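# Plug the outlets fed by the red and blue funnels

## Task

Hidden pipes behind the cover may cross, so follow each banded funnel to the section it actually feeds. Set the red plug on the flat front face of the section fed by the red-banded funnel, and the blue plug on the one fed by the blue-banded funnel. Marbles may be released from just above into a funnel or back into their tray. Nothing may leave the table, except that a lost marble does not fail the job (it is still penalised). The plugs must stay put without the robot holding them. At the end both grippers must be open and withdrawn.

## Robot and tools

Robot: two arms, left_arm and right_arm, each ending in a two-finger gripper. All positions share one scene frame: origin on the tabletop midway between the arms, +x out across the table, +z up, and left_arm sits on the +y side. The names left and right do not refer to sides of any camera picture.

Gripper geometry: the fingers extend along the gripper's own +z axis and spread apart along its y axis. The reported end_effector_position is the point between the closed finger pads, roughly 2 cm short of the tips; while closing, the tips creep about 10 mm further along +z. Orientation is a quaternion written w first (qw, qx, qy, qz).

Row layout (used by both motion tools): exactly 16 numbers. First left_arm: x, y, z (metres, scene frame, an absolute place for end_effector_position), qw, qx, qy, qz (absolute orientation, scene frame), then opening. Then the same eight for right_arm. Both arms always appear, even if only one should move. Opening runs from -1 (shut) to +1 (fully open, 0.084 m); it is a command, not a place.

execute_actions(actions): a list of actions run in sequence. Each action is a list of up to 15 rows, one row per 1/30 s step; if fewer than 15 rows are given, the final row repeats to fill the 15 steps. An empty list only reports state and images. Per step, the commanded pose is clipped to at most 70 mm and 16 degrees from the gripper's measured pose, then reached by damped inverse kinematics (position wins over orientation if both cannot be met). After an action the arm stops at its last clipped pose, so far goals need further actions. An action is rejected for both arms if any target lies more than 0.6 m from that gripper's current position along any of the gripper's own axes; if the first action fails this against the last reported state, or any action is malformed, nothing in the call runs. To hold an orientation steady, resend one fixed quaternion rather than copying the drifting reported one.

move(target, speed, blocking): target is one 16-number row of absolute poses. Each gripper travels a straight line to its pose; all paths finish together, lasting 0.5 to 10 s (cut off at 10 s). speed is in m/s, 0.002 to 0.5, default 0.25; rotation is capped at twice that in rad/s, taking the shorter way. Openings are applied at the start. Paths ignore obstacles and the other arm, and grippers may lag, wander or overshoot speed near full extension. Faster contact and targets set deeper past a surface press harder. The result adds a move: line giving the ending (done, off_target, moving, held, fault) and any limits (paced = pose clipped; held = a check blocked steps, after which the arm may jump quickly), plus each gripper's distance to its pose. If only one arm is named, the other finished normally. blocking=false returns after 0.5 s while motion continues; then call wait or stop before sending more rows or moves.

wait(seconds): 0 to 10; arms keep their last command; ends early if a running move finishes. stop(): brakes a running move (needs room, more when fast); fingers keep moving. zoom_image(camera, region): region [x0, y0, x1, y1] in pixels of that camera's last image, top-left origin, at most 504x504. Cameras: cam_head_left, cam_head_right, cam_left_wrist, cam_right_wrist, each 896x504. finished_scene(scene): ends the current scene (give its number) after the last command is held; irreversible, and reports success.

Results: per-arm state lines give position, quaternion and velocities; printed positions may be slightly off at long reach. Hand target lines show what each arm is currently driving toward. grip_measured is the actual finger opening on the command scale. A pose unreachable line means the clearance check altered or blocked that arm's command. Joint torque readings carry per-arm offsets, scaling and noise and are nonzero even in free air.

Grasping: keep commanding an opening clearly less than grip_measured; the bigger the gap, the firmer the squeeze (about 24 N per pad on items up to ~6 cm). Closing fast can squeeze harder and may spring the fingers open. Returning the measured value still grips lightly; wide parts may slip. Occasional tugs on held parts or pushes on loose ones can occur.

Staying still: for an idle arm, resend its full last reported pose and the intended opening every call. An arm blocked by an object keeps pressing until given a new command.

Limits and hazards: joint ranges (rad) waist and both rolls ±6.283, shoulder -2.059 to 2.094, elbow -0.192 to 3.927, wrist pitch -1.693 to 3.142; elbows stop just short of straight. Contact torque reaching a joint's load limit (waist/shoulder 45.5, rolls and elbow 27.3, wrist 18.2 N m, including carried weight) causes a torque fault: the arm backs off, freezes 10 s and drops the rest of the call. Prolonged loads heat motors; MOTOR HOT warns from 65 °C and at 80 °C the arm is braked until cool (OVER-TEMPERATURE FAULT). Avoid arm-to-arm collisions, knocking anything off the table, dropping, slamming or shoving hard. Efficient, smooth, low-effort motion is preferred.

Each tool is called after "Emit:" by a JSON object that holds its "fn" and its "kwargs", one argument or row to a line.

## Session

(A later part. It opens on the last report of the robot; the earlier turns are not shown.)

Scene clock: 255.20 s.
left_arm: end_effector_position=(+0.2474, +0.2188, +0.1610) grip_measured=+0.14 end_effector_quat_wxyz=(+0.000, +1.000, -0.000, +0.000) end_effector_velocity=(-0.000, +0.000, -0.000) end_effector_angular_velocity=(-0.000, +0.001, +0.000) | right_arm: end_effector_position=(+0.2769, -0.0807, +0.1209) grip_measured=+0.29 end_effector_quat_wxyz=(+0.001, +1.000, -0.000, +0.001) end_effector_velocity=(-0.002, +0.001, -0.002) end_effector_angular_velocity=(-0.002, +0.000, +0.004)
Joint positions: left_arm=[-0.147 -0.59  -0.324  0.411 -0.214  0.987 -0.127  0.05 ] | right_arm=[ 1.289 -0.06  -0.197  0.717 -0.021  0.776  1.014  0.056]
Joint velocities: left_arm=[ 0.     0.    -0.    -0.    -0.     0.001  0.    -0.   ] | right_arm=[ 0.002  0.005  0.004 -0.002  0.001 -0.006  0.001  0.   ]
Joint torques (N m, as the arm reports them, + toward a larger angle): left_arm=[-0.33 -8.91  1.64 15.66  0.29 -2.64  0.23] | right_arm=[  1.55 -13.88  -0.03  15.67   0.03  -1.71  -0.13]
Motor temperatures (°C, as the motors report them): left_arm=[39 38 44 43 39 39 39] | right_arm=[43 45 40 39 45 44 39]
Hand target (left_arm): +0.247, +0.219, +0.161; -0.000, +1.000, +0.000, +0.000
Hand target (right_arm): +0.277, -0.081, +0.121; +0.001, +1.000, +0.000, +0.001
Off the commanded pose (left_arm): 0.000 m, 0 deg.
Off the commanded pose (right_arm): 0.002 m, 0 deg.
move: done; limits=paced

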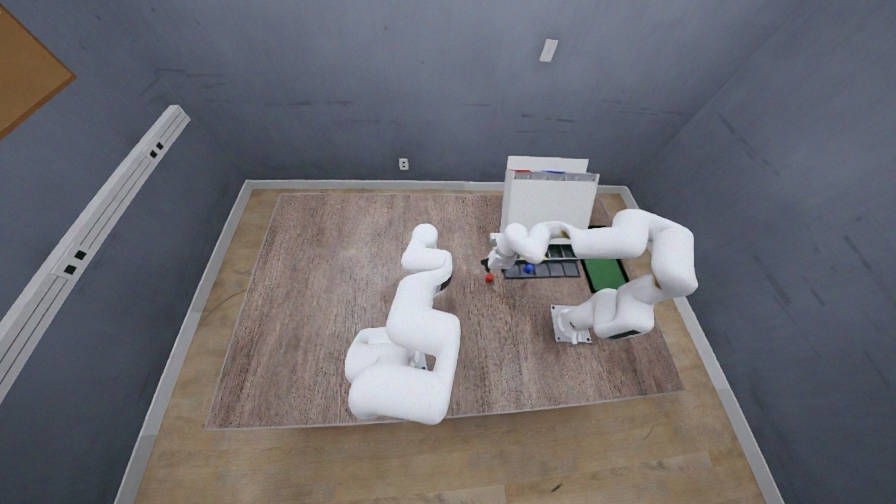

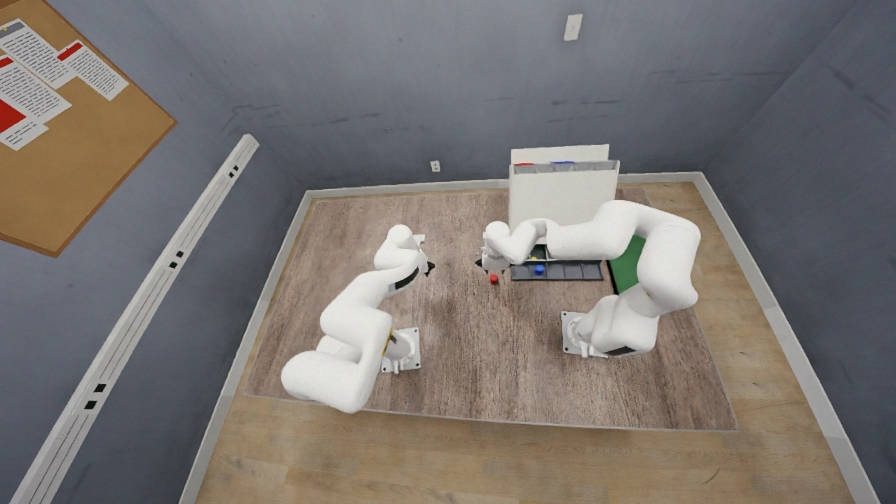

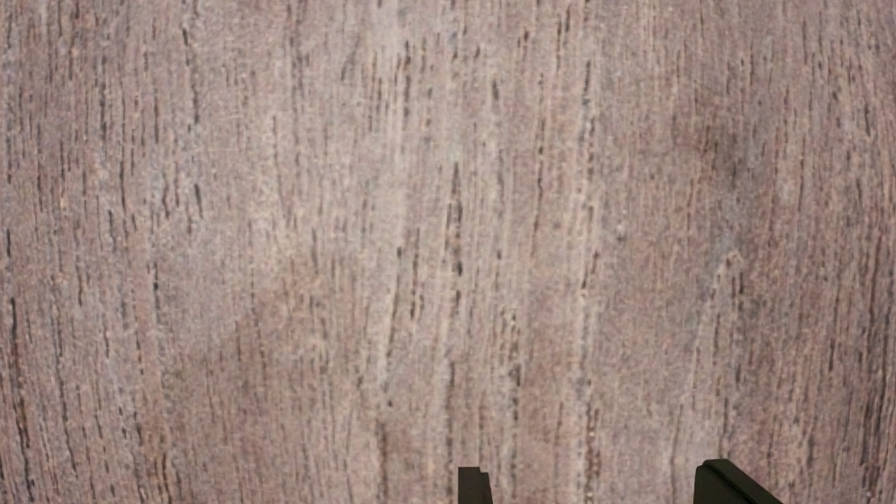

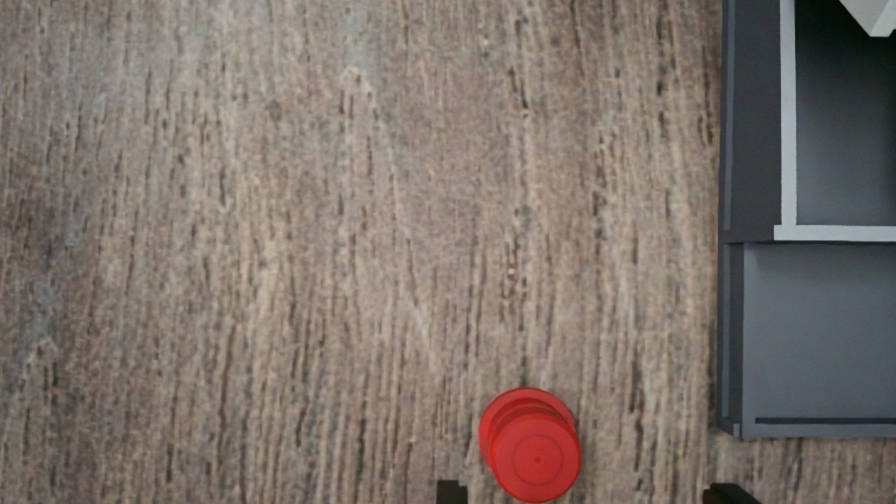

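Emit:
{"fn": "move", "kwargs": {
  "target": [0.2474,0.2188,0.161,0,1,0,0,0.15, 0.270,-0.079,0.036,0,1,0,0,0.25],
  "speed": 0.15
}}

Emit:
{"fn": "execute_actions", "kwargs": {
  "actions": [
    [[0.2474,0.2188,0.161,0,1,0,0,0.15, 0.270,-0.079,0.036,0,1,0,0,0.0],[0.2474,0.2188,0.161,0,1,0,0,0.15, 0.270,-0.079,0.036,0,1,0,0,-0.1],[0.2474,0.2188,0.161,0,1,0,0,0.15, 0.270,-0.079,0.036,0,1,0,0,-0.15],[0.2474,0.2188,0.161,0,1,0,0,0.15, 0.270,-0.079,0.036,0,1,0,0,-0.2],[0.2474,0.2188,0.161,0,1,0,0,0.15, 0.270,-0.079,0.036,0,1,0,0,-0.25],[0.2474,0.2188,0.161,0,1,0,0,0.15, 0.270,-0.079,0.036,0,1,0,0,-0.3],[0.2474,0.2188,0.161,0,1,0,0,0.15, 0.270,-0.079,0.036,0,1,0,0,-0.4],[0.2474,0.2188,0.161,0,1,0,0,0.15, 0.270,-0.079,0.036,0,1,0,0,-0.5],[0.2474,0.2188,0.161,0,1,0,0,0.15, 0.270,-0.079,0.036,0,1,0,0,-0.65]]
  ]
}}

Emit:
{"fn": "move", "kwargs": {
  "target": [0.2474,0.2188,0.161,0,1,0,0,0.15, 0.275,-0.11,0.105,0,1,0,0,-0.65],
  "speed": 0.25
}}

Emit:
{"fn": "move", "kwargs": {
  "target": [0.2474,0.2188,0.161,0,1,0,0,0.15, 0.312,-0.350,0.105,0,1,0,0,-0.65],
  "speed": 0.3
}}

Scene clock: 273.57 s.
left_arm: end_effector_position=(+0.2474, +0.2188, +0.1610) grip_measured=+0.14 end_effector_quat_wxyz=(+0.000, +1.000, +0.000, +0.000) end_effector_velocity=(-0.000, -0.001, -0.000) end_effector_angular_velocity=(-0.001, +0.000, +0.001) | right_arm: end_effector_position=(+0.2700, -0.0792, +0.0366) grip_measured=+0.24 end_effector_quat_wxyz=(-0.000, +1.000, -0.000, +0.000) end_effector_velocity=(-0.001, +0.001, -0.003) end_effector_angular_velocity=(-0.001, +0.002, +0.002)
Joint positions: left_arm=[-0.147 -0.59  -0.324  0.411 -0.214  0.987 -0.127  0.05 ] | right_arm=[ 1.296  0.144 -0.183  0.65   0.054  0.508  0.974  0.054]
Joint velocities: left_arm=[-0.001 -0.    -0.    -0.    -0.001 -0.    -0.001 -0.   ] | right_arm=[-0.001  0.011  0.003  0.001  0.006 -0.008 -0.005 -0.   ]
Joint torques (N m, as the arm reports them, + toward a larger angle): left_arm=[ 0.51 -8.98  2.12 15.35  0.47 -2.2   0.1 ] | right_arm=[  0.85 -16.71  -0.6   12.99  -0.51  -1.58   0.03]
Motor temperatures (°C, as the motors report them): left_arm=[39 37 44 43 39 39 39] | right_arm=[43 44 40 38 45 44 39]
Hand target (left_arm): +0.247, +0.219, +0.161; -0.000, +1.000, +0.000, -0.000
Hand target (right_arm): +0.270, -0.079, +0.036; +0.000, +1.000, -0.000, +0.000
Off the commanded pose (left_arm): 0.000 m, 0 deg.
Off the commanded pose (right_arm): 0.001 m, 0 deg.
move: done

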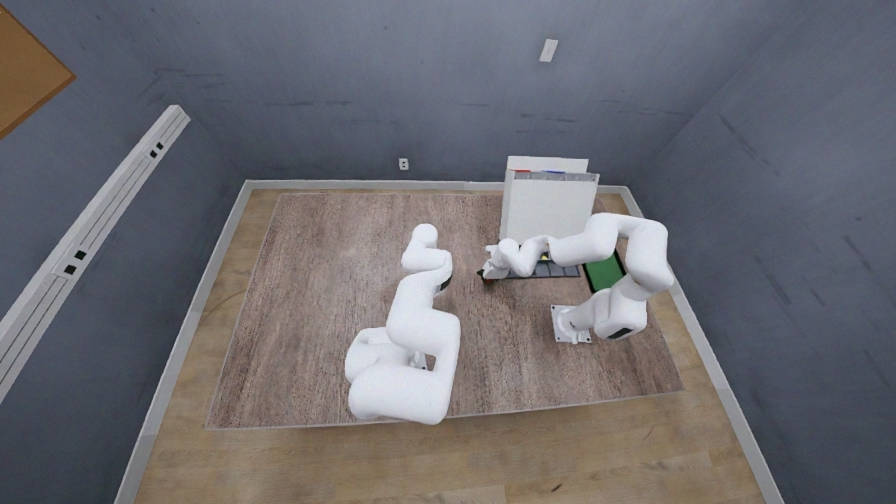

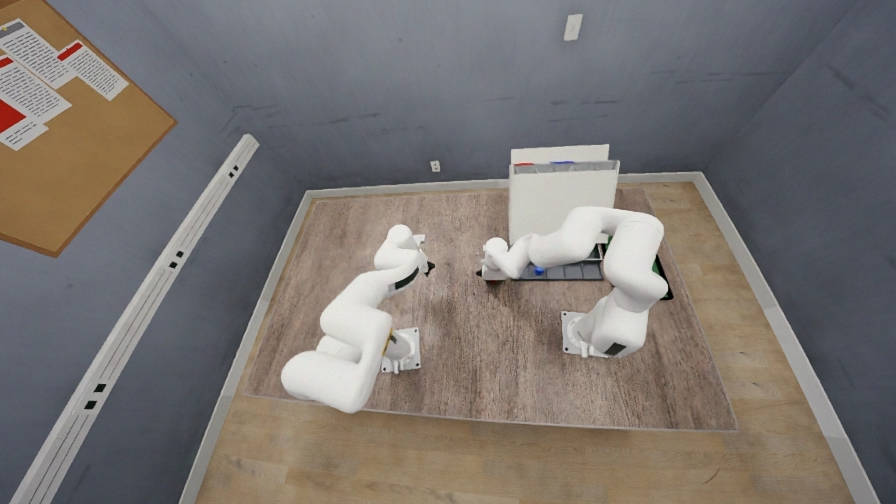

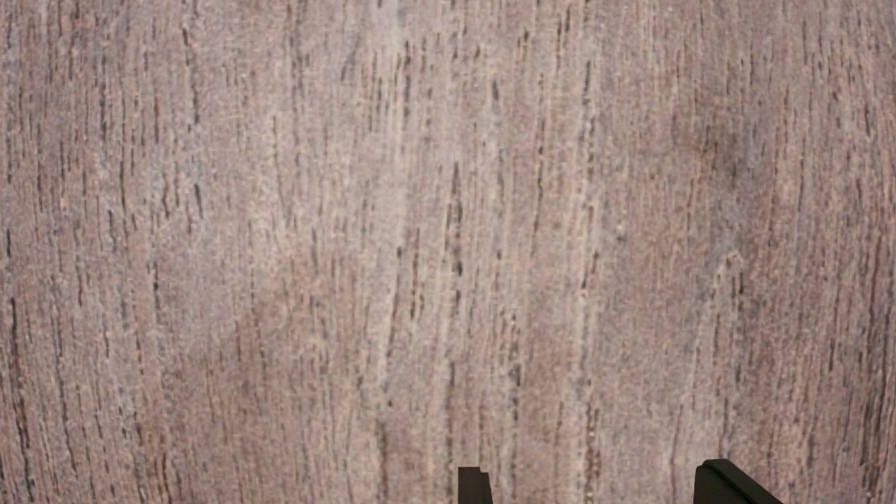

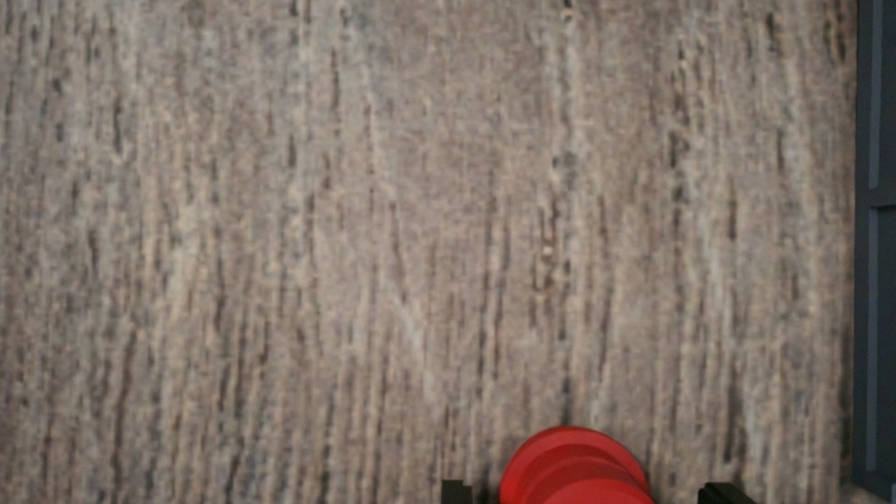

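Scene clock: 274.07 s.
left_arm: end_effector_position=(+0.2474, +0.2188, +0.1610) grip_measured=+0.14 end_effector_quat_wxyz=(-0.000, +1.000, -0.000, +0.000) end_effector_velocity=(+0.000, +0.000, +0.000) end_effector_angular_velocity=(-0.000, +0.000, +0.000) | right_arm: end_effector_position=(+0.2701, -0.0790, +0.0361) grip_measured=-0.33 end_effector_quat_wxyz=(-0.000, +1.000, -0.000, +0.000) end_effector_velocity=(-0.000, +0.000, +0.000) end_effector_angular_velocity=(+0.001, -0.000, +0.003)
Joint positions: left_arm=[-0.147 -0.59  -0.324  0.411 -0.214  0.987 -0.127  0.05 ] | right_arm=[ 1.296  0.146 -0.183  0.651  0.055  0.507  0.973  0.03 ]
Joint velocities: left_arm=[ 0.001  0.    -0.     0.001 -0.     0.     0.001  0.   ] | right_arm=[ 0.     0.     0.001  0.     0.    -0.001 -0.002  0.   ]
Joint torques (N m, as the arm reports them, + toward a larger angle): left_arm=[-0.09 -9.22  2.12 15.39  0.33 -2.26  0.02] | right_arm=[  1.38 -14.97  -0.67  13.68   0.34  -2.1   -0.08]
Motor temperatures (°C, as the motors report them): left_arm=[39 37 44 43 39 39 39] | right_arm=[43 45 40 38 45 44 39]
Hand target (left_arm): +0.247, +0.219, +0.161; -0.000, +1.000, +0.000, -0.000
Hand target (right_arm): +0.270, -0.079, +0.036; -0.000, +1.000, +0.000, -0.000
Off the commanded pose (left_arm): 0.000 m, 0 deg.
Off the commanded pose (right_arm): 0.000 m, 0 deg.

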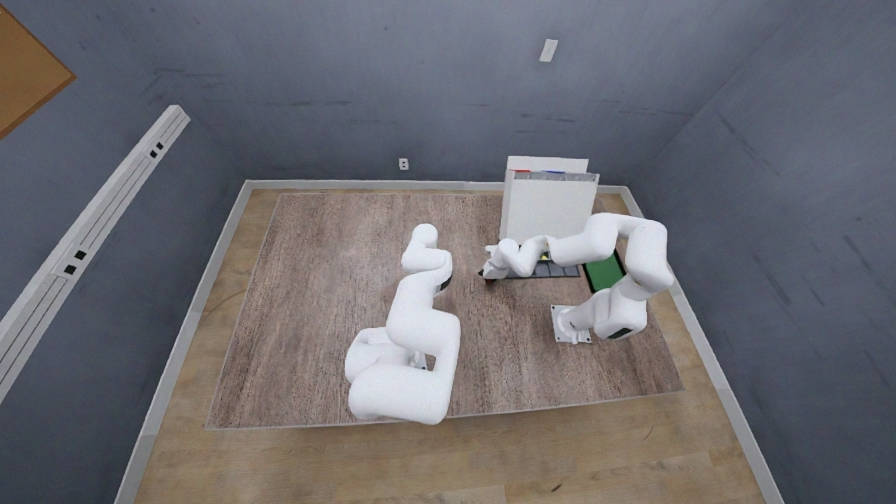

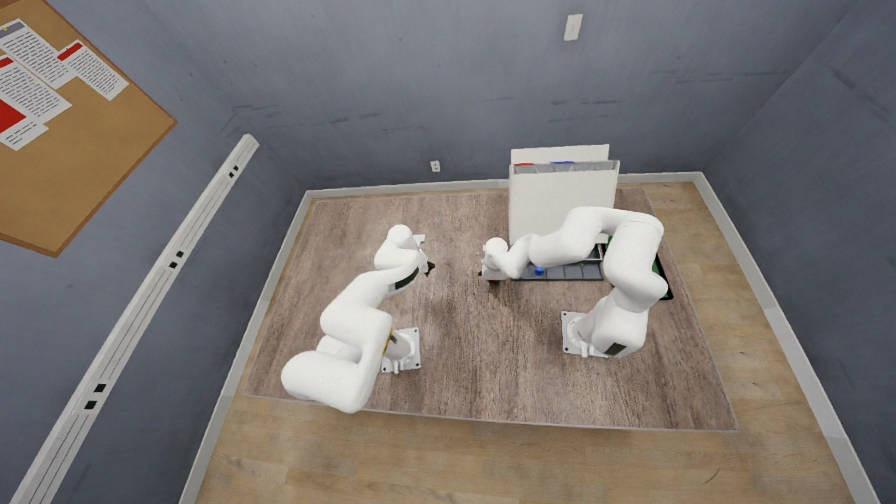

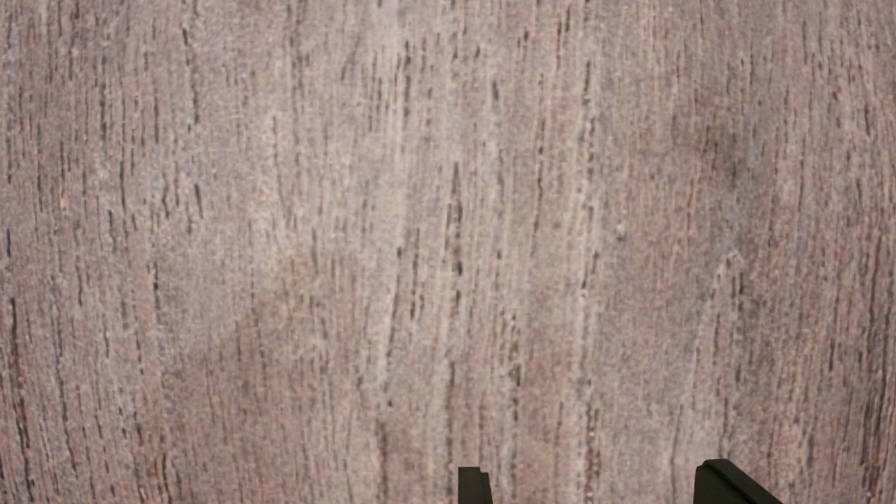

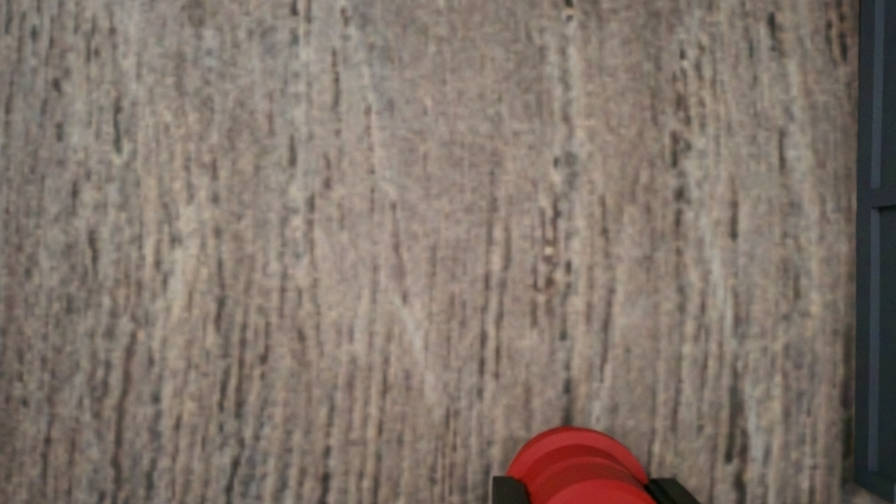

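Scene clock: 275.10 s.
left_arm: end_effector_position=(+0.2474, +0.2188, +0.1610) grip_measured=+0.14 end_effector_quat_wxyz=(-0.000, +1.000, -0.000, +0.000) end_effector_velocity=(+0.000, -0.000, +0.000) end_effector_angular_velocity=(+0.000, -0.001, +0.000) | right_arm: end_effector_position=(+0.2750, -0.1097, +0.1046) grip_measured=-0.33 end_effector_quat_wxyz=(+0.000, +1.000, +0.000, -0.000) end_effector_velocity=(+0.000, -0.001, +0.003) end_effector_angular_velocity=(+0.001, -0.001, -0.001)
Joint positions: left_arm=[-0.147 -0.59  -0.324  0.411 -0.214  0.987 -0.127  0.05 ] | right_arm=[ 1.27  -0.105 -0.218  0.612 -0.034  0.716  0.985  0.03 ]
Joint velocities: left_arm=[-0.001  0.    -0.     0.     0.    -0.001 -0.002 -0.   ] | right_arm=[-0.002 -0.009 -0.     0.    -0.003  0.008  0.001 -0.   ]
Joint torques (N m, as the arm reports them, + toward a larger angle): left_arm=[ 0.11 -8.96  1.82 15.33  0.1  -2.69  0.03] | right_arm=[  0.75 -12.93   0.33  15.15  -0.19  -1.54   0.14]
Motor temperatures (°C, as the motors report them): left_arm=[39 37 44 43 39 39 39] | right_arm=[43 44 40 38 45 44 39]
Hand target (left_arm): +0.247, +0.219, +0.161; +0.000, +1.000, -0.000, +0.000
Hand target (right_arm): +0.275, -0.110, +0.105; -0.000, +1.000, +0.000, -0.000
Off the commanded pose (left_arm): 0.000 m, 0 deg.
Off the commanded pose (right_arm): 0.001 m, 0 deg.
move: done

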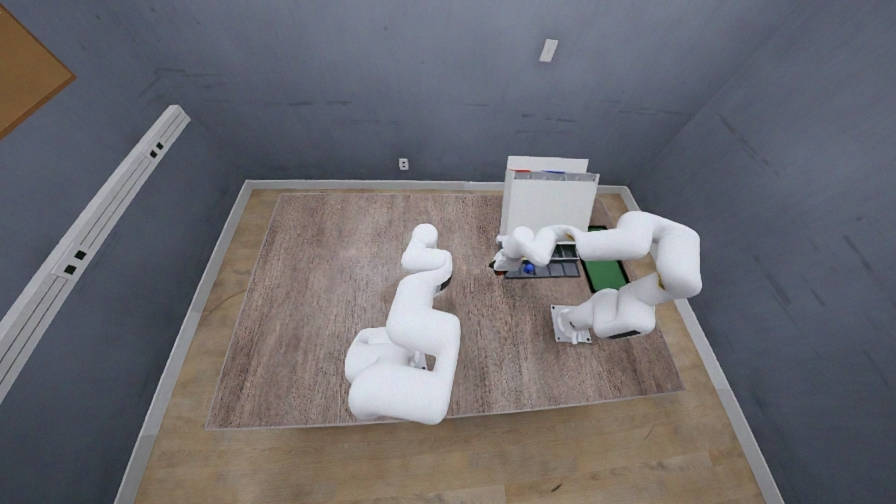

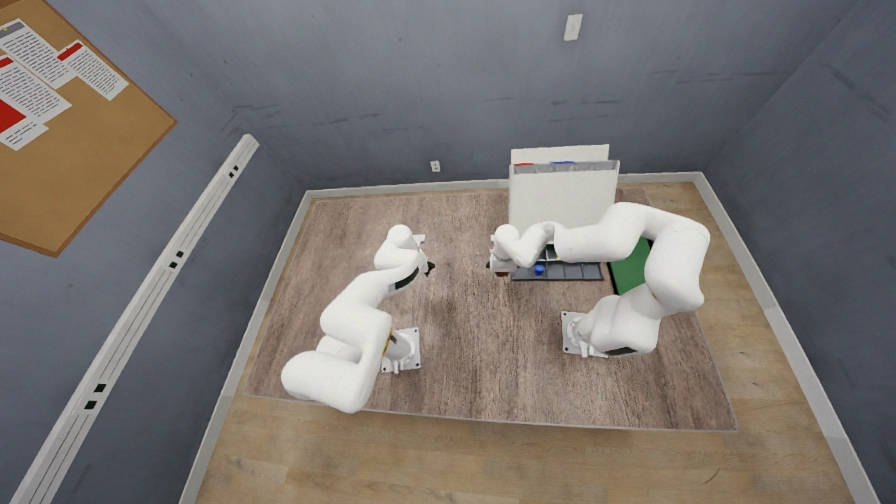

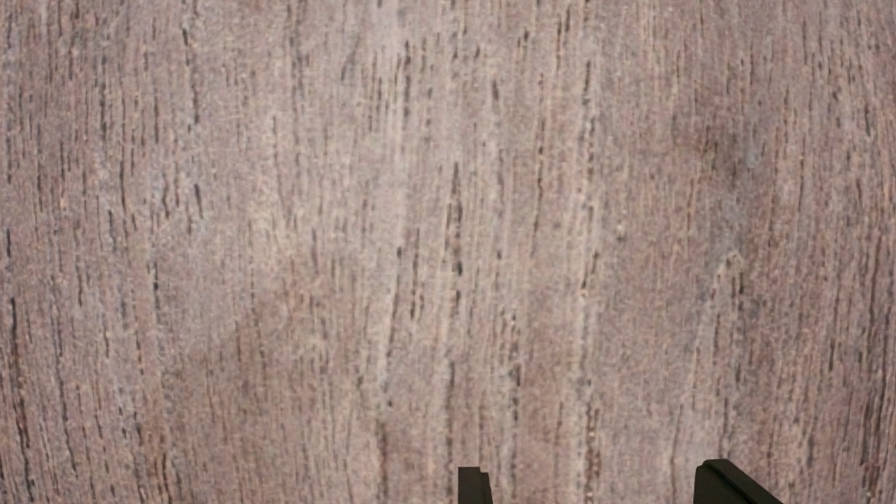

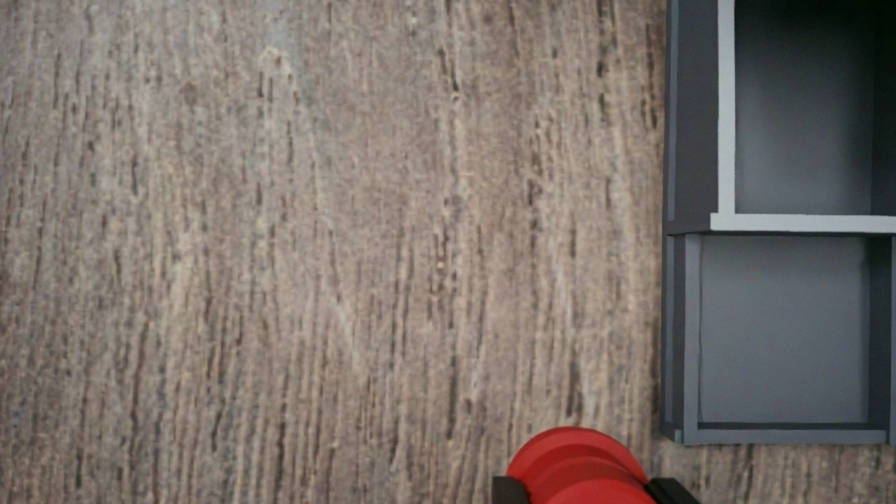

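Scene clock: 276.67 s.
left_arm: end_effector_position=(+0.2474, +0.2188, +0.1610) grip_measured=+0.14 end_effector_quat_wxyz=(-0.000, +1.000, -0.000, -0.000) end_effector_velocity=(-0.000, +0.000, -0.000) end_effector_angular_velocity=(-0.001, +0.002, +0.004) | right_arm: end_effector_position=(+0.3116, -0.3489, +0.1051) grip_measured=-0.33 end_effector_quat_wxyz=(-0.001, +1.000, +0.000, -0.001) end_effector_velocity=(-0.000, -0.003, +0.001) end_effector_angular_velocity=(+0.003, +0.001, -0.003)
Joint positions: left_arm=[-0.147 -0.59  -0.324  0.411 -0.214  0.987 -0.127  0.05 ] | right_arm=[ 0.831 -0.606 -0.518  0.253 -0.386  0.835  0.565  0.03 ]
Joint velocities: left_arm=[ 0.001  0.     0.    -0.    -0.001  0.002 -0.002  0.   ] | right_arm=[-0.007 -0.009 -0.005 -0.001 -0.003  0.007 -0.006 -0.   ]
Joint torques (N m, as the arm reports them, + toward a larger angle): left_arm=[ 0.42 -9.04  2.   15.66  0.25 -2.3   0.05] | right_arm=[ 1.5  -3.39  3.6  15.57  0.06 -1.65 -0.01]
Motor temperatures (°C, as the motors report them): left_arm=[39 37 44 43 39 39 39] | right_arm=[43 44 40 38 45 44 39]
Hand target (left_arm): +0.247, +0.219, +0.161; +0.000, +1.000, +0.000, -0.000
Hand target (right_arm): +0.312, -0.349, +0.105; -0.001, +1.000, +0.000, -0.001
Off the commanded pose (left_arm): 0.000 m, 0 deg.
Off the commanded pose (right_arm): 0.001 m, 0 deg.
move: done; limits=paced

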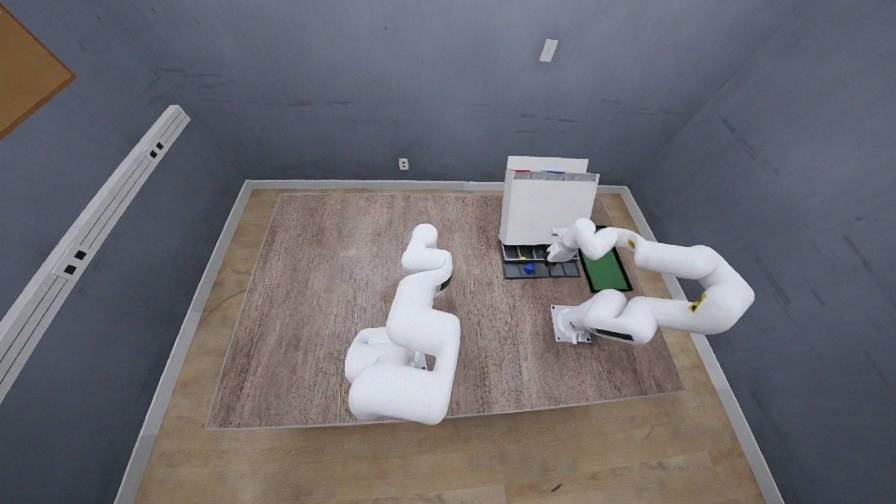

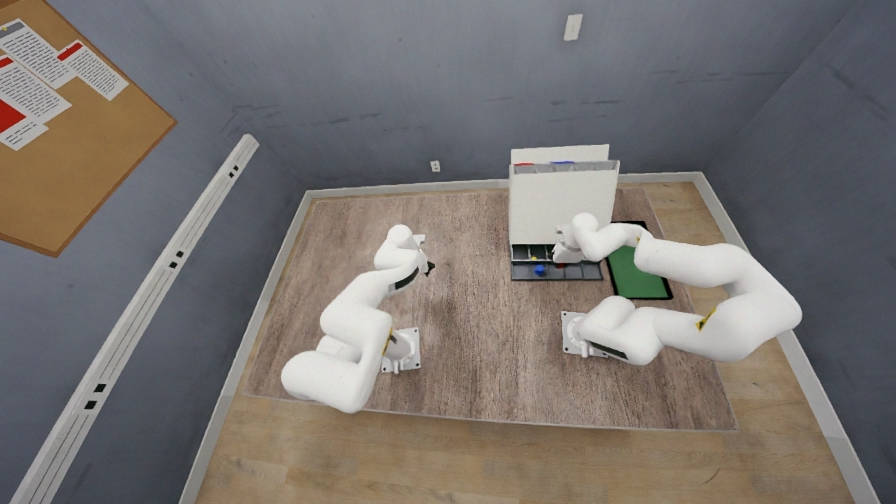

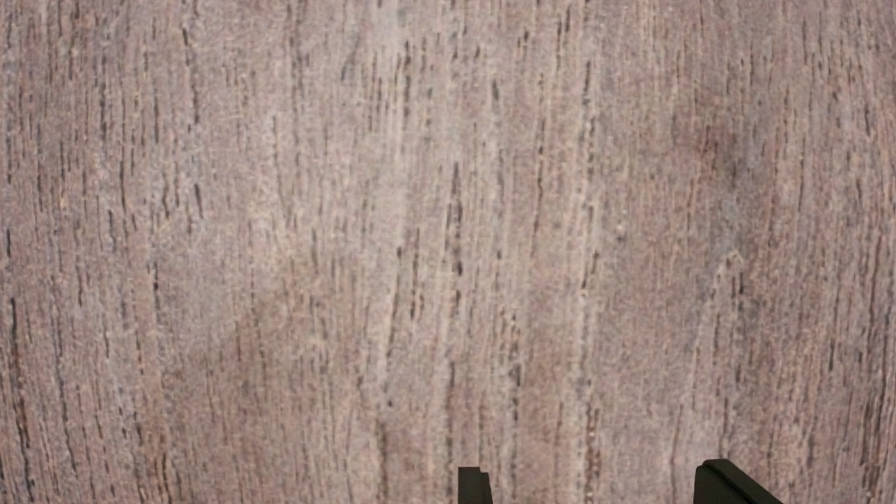

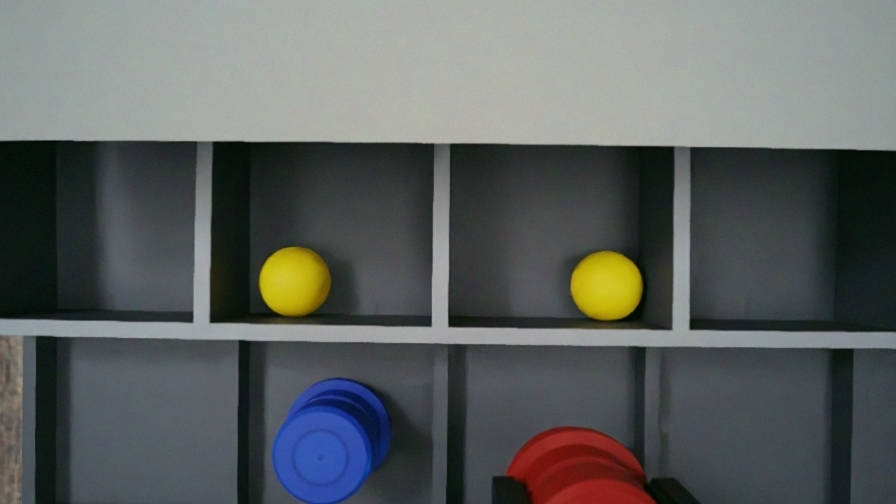

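Emit:
{"fn": "move", "kwargs": {
  "target": [0.2474,0.2188,0.161,0,1,0,0,0.15, 0.311,-0.351,0.0435,0,1,0,0,-0.65],
  "speed": 0.1
}}

Emit:
{"fn": "execute_actions", "kwargs": {
  "actions": [
    [[0.2474,0.2188,0.161,0,1,0,0,0.15, 0.311,-0.351,0.0435,0,1,0,0,0.1]]
  ]
}}

Emit:
{"fn": "move", "kwargs": {
  "target": [0.2474,0.2188,0.161,0,1,0,0,0.15, 0.30,-0.355,0.20,0,1,0,0,0.1],
  "speed": 0.3
}}

Scene clock: 288.17 s.
left_arm: end_effector_position=(+0.2474, +0.2188, +0.1610) grip_measured=+0.14 end_effector_quat_wxyz=(-0.000, +1.000, -0.000, +0.000) end_effector_velocity=(+0.000, +0.000, -0.000) end_effector_angular_velocity=(-0.000, +0.000, -0.001) | right_arm: end_effector_position=(+0.3108, -0.3512, +0.0439) grip_measured=-0.33 end_effector_quat_wxyz=(-0.000, +1.000, -0.000, +0.000) end_effector_velocity=(+0.001, +0.000, -0.002) end_effector_angular_velocity=(+0.001, +0.002, +0.000)
Joint positions: left_arm=[-0.147 -0.59  -0.324  0.411 -0.214  0.987 -0.127  0.05 ] | right_arm=[ 0.857 -0.36  -0.603  0.186 -0.412  0.523  0.553  0.03 ]
Joint velocities: left_arm=[ 0.     0.     0.    -0.     0.     0.     0.002  0.   ] | right_arm=[ 0.007  0.016 -0.006  0.002  0.007 -0.013 -0.005 -0.   ]
Joint torques (N m, as the arm reports them, + toward a larger angle): left_arm=[ 0.41 -9.37  2.02 15.36  0.34 -2.38 -0.2 ] | right_arm=[ 1.06 -5.29  2.03 12.8   0.09 -1.65  0.24]
Motor temperatures (°C, as the motors report them): left_arm=[39 37 44 44 39 39 39] | right_arm=[43 44 40 38 45 44 39]
Hand target (left_arm): +0.247, +0.219, +0.161; +0.000, +1.000, -0.000, -0.000
Hand target (right_arm): +0.311, -0.351, +0.044; +0.000, +1.000, -0.000, +0.000
Off the commanded pose (left_arm): 0.000 m, 0 deg.
Off the commanded pose (right_arm): 0.000 m, 0 deg.
move: done

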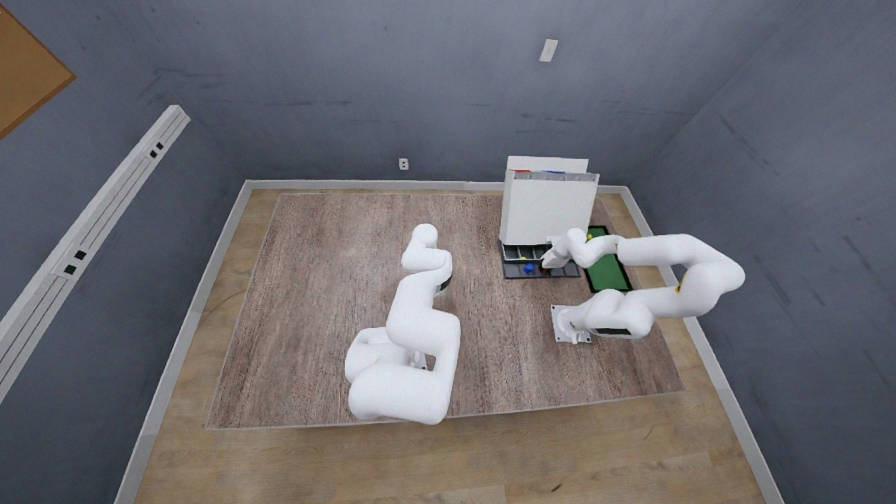

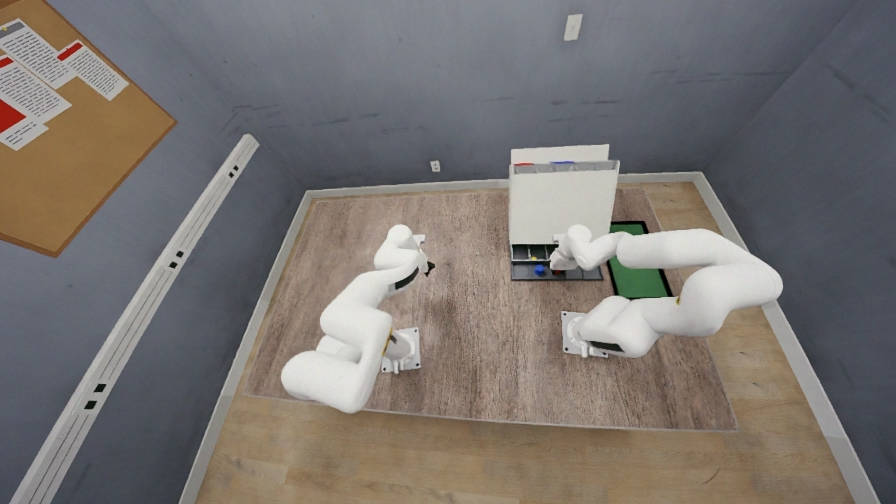

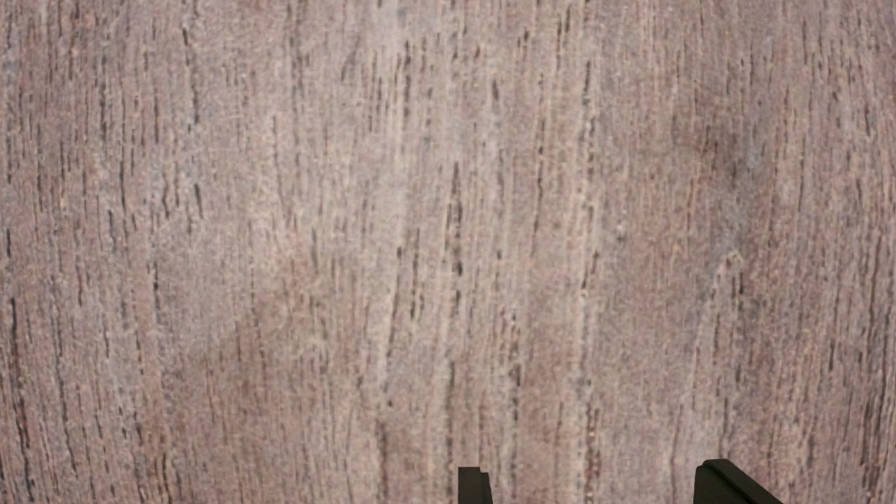

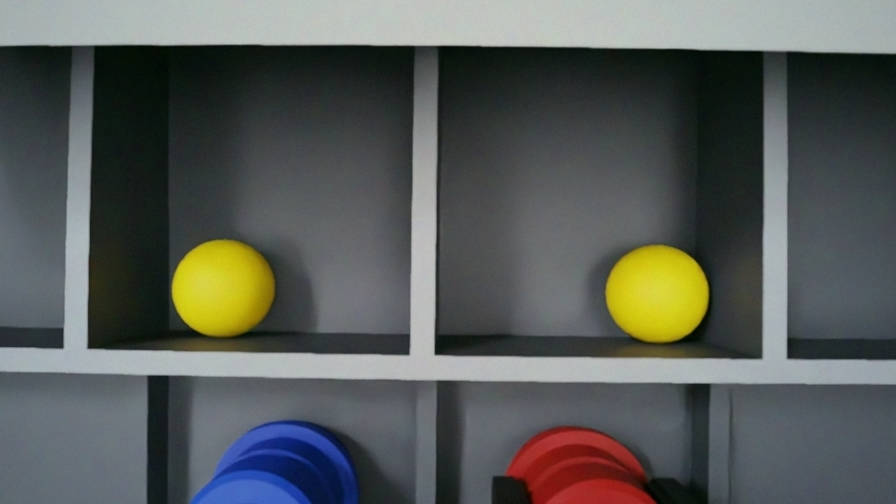

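Scene clock: 288.67 s.
left_arm: end_effector_position=(+0.2474, +0.2188, +0.1610) grip_measured=+0.14 end_effector_quat_wxyz=(+0.000, +1.000, +0.000, -0.000) end_effector_velocity=(-0.000, +0.000, +0.000) end_effector_angular_velocity=(+0.001, +0.001, -0.000) | right_arm: end_effector_position=(+0.3110, -0.3510, +0.0435) grip_measured=+0.09 end_effector_quat_wxyz=(-0.000, +1.000, -0.000, +0.000) end_effector_velocity=(-0.000, +0.000, -0.000) end_effector_angular_velocity=(-0.000, +0.000, +0.000)
Joint positions: left_arm=[-0.147 -0.59  -0.324  0.411 -0.214  0.987 -0.127  0.05 ] | right_arm=[ 0.859 -0.357 -0.604  0.187 -0.41   0.521  0.552  0.048]
Joint velocities: left_arm=[ 0.     0.     0.001  0.     0.001  0.001  0.001 -0.   ] | right_arm=[ 0.001  0.001 -0.    -0.     0.    -0.001 -0.     0.   ]
Joint torques (N m, as the arm reports them, + toward a larger angle): left_arm=[ 0.63 -8.72  2.23 15.48  0.43 -2.31  0.16] | right_arm=[ 1.56 -5.52  2.02 12.87 -0.36 -1.62  0.08]
Motor temperatures (°C, as the motors report them): left_arm=[39 37 44 44 39 39 39] | right_arm=[43 44 40 38 45 44 39]
Hand target (left_arm): +0.247, +0.219, +0.161; +0.000, +1.000, -0.000, -0.000
Hand target (right_arm): +0.311, -0.351, +0.044; +0.000, +1.000, -0.000, +0.000
Off the commanded pose (left_arm): 0.000 m, 0 deg.
Off the commanded pose (right_arm): 0.000 m, 0 deg.

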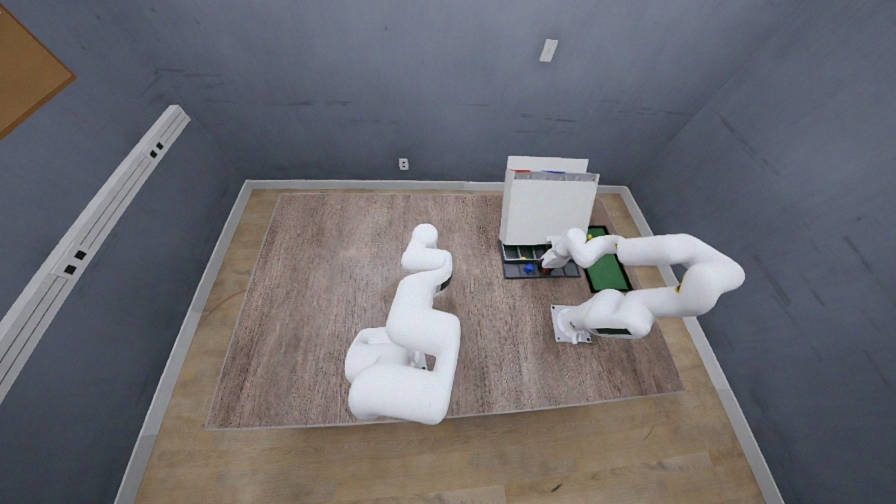

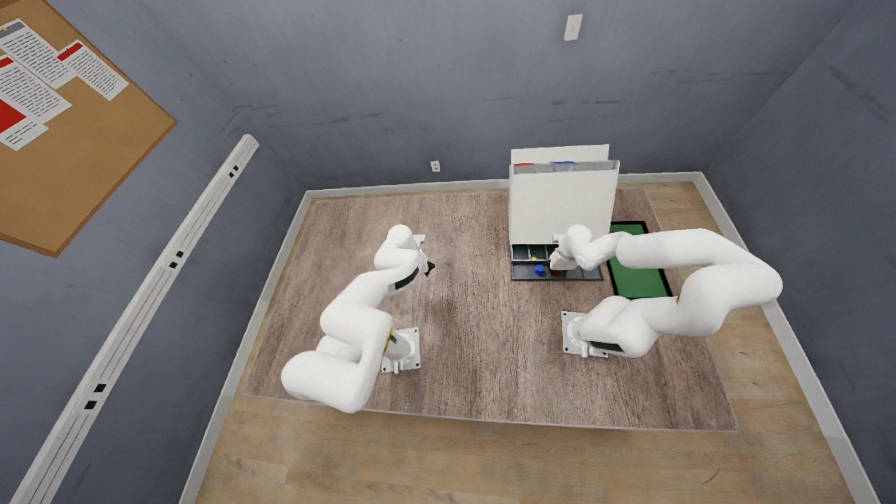

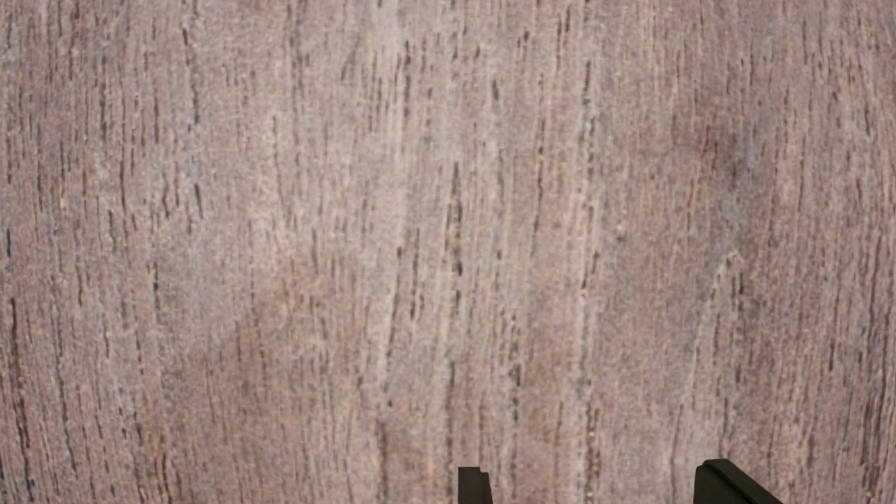

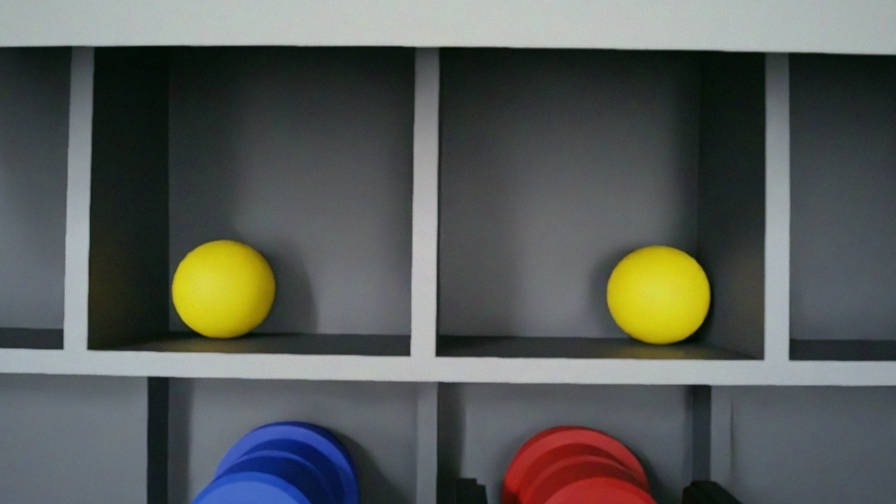

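Scene clock: 290.10 s.
left_arm: end_effector_position=(+0.2474, +0.2188, +0.1610) grip_measured=+0.14 end_effector_quat_wxyz=(-0.000, +1.000, -0.000, +0.000) end_effector_velocity=(+0.000, +0.000, +0.000) end_effector_angular_velocity=(-0.001, -0.001, +0.002) | right_arm: end_effector_position=(+0.3006, -0.3546, +0.1995) grip_measured=+0.09 end_effector_quat_wxyz=(+0.000, +1.000, +0.000, -0.000) end_effector_velocity=(-0.001, -0.000, +0.002) end_effector_angular_velocity=(+0.002, -0.001, -0.003)
Joint positions: left_arm=[-0.147 -0.59  -0.324  0.411 -0.214  0.987 -0.127  0.05 ] | right_arm=[ 0.825 -0.844 -0.4    0.406 -0.315  1.226  0.567  0.048]
Joint velocities: left_arm=[ 0.002 -0.     0.     0.001 -0.     0.    -0.    -0.   ] | right_arm=[-0.001 -0.007  0.002  0.003  0.002  0.008  0.002 -0.   ]
Joint torques (N m, as the arm reports them, + toward a larger angle): left_arm=[ 0.44 -8.06  2.09 15.4  -0.06 -2.39 -0.02] | right_arm=[ 1.01 -1.58  4.46 16.95 -0.22 -1.65  0.17]
Motor temperatures (°C, as the motors report them): left_arm=[39 37 44 44 39 39 39] | right_arm=[43 44 40 38 45 44 39]
Hand target (left_arm): +0.247, +0.219, +0.161; -0.000, +1.000, +0.000, +0.000
Hand target (right_arm): +0.301, -0.355, +0.200; -0.000, +1.000, +0.000, -0.000
Off the commanded pose (left_arm): 0.000 m, 0 deg.
Off the commanded pose (right_arm): 0.001 m, 0 deg.
move: done; limits=paced

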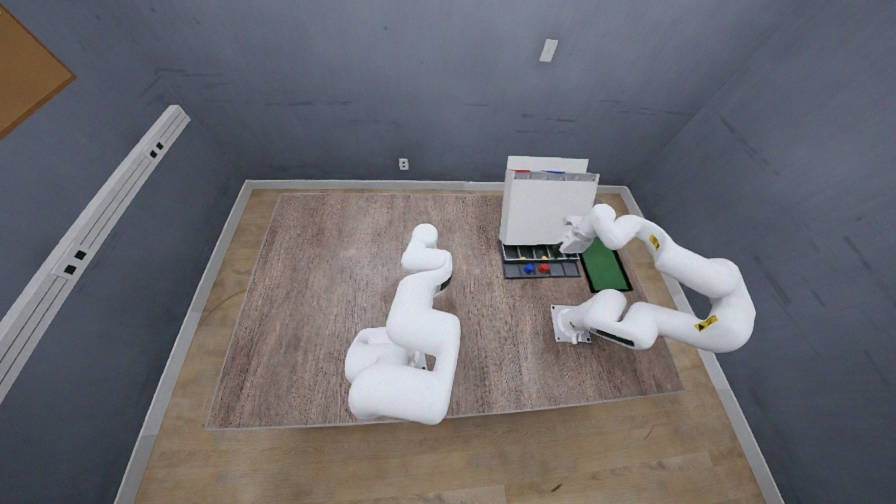

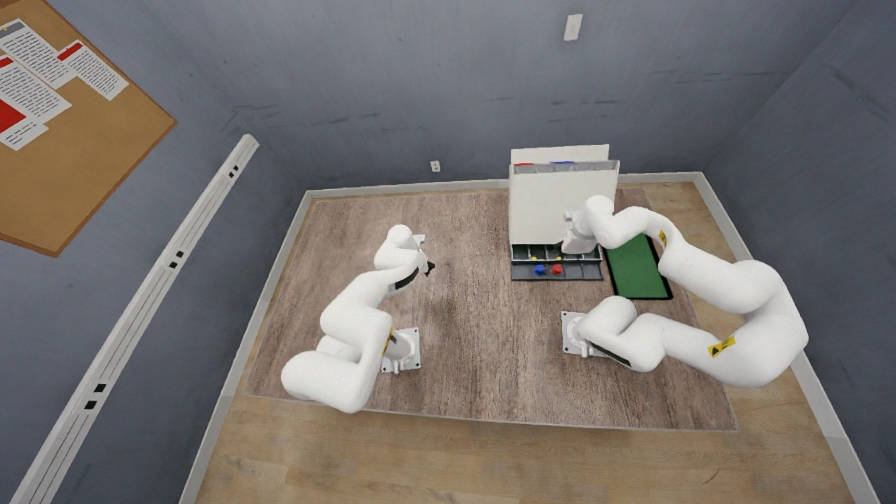

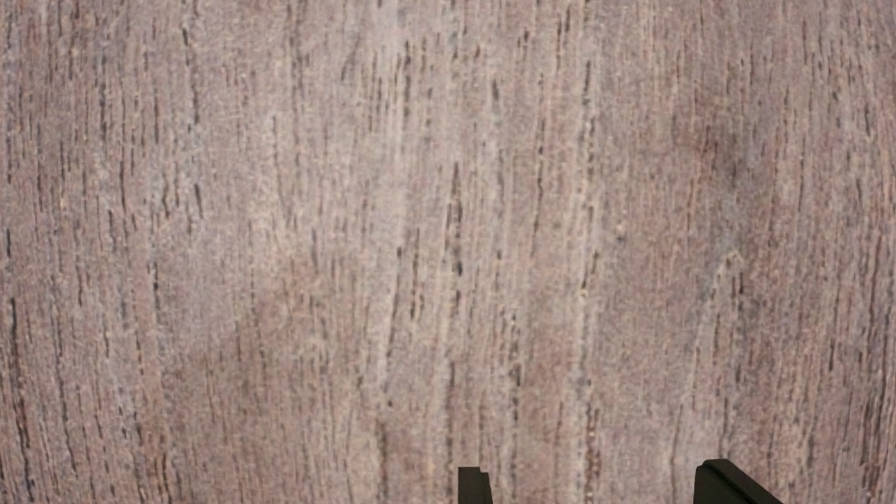

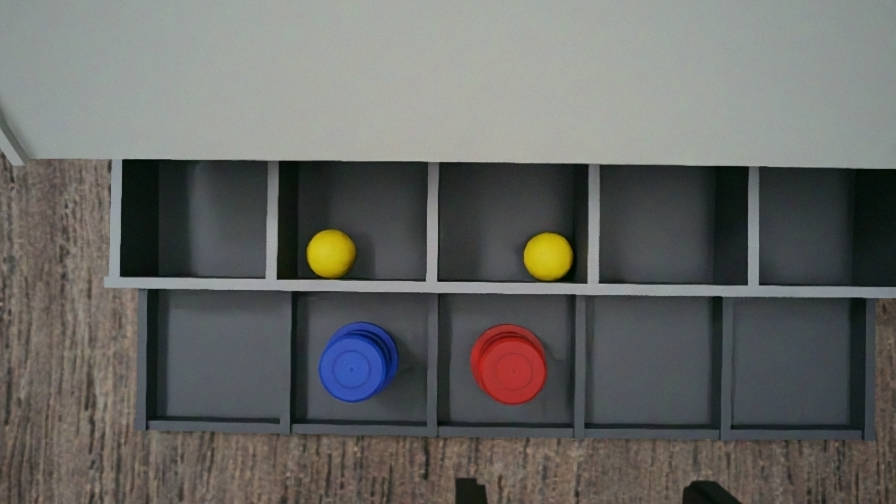

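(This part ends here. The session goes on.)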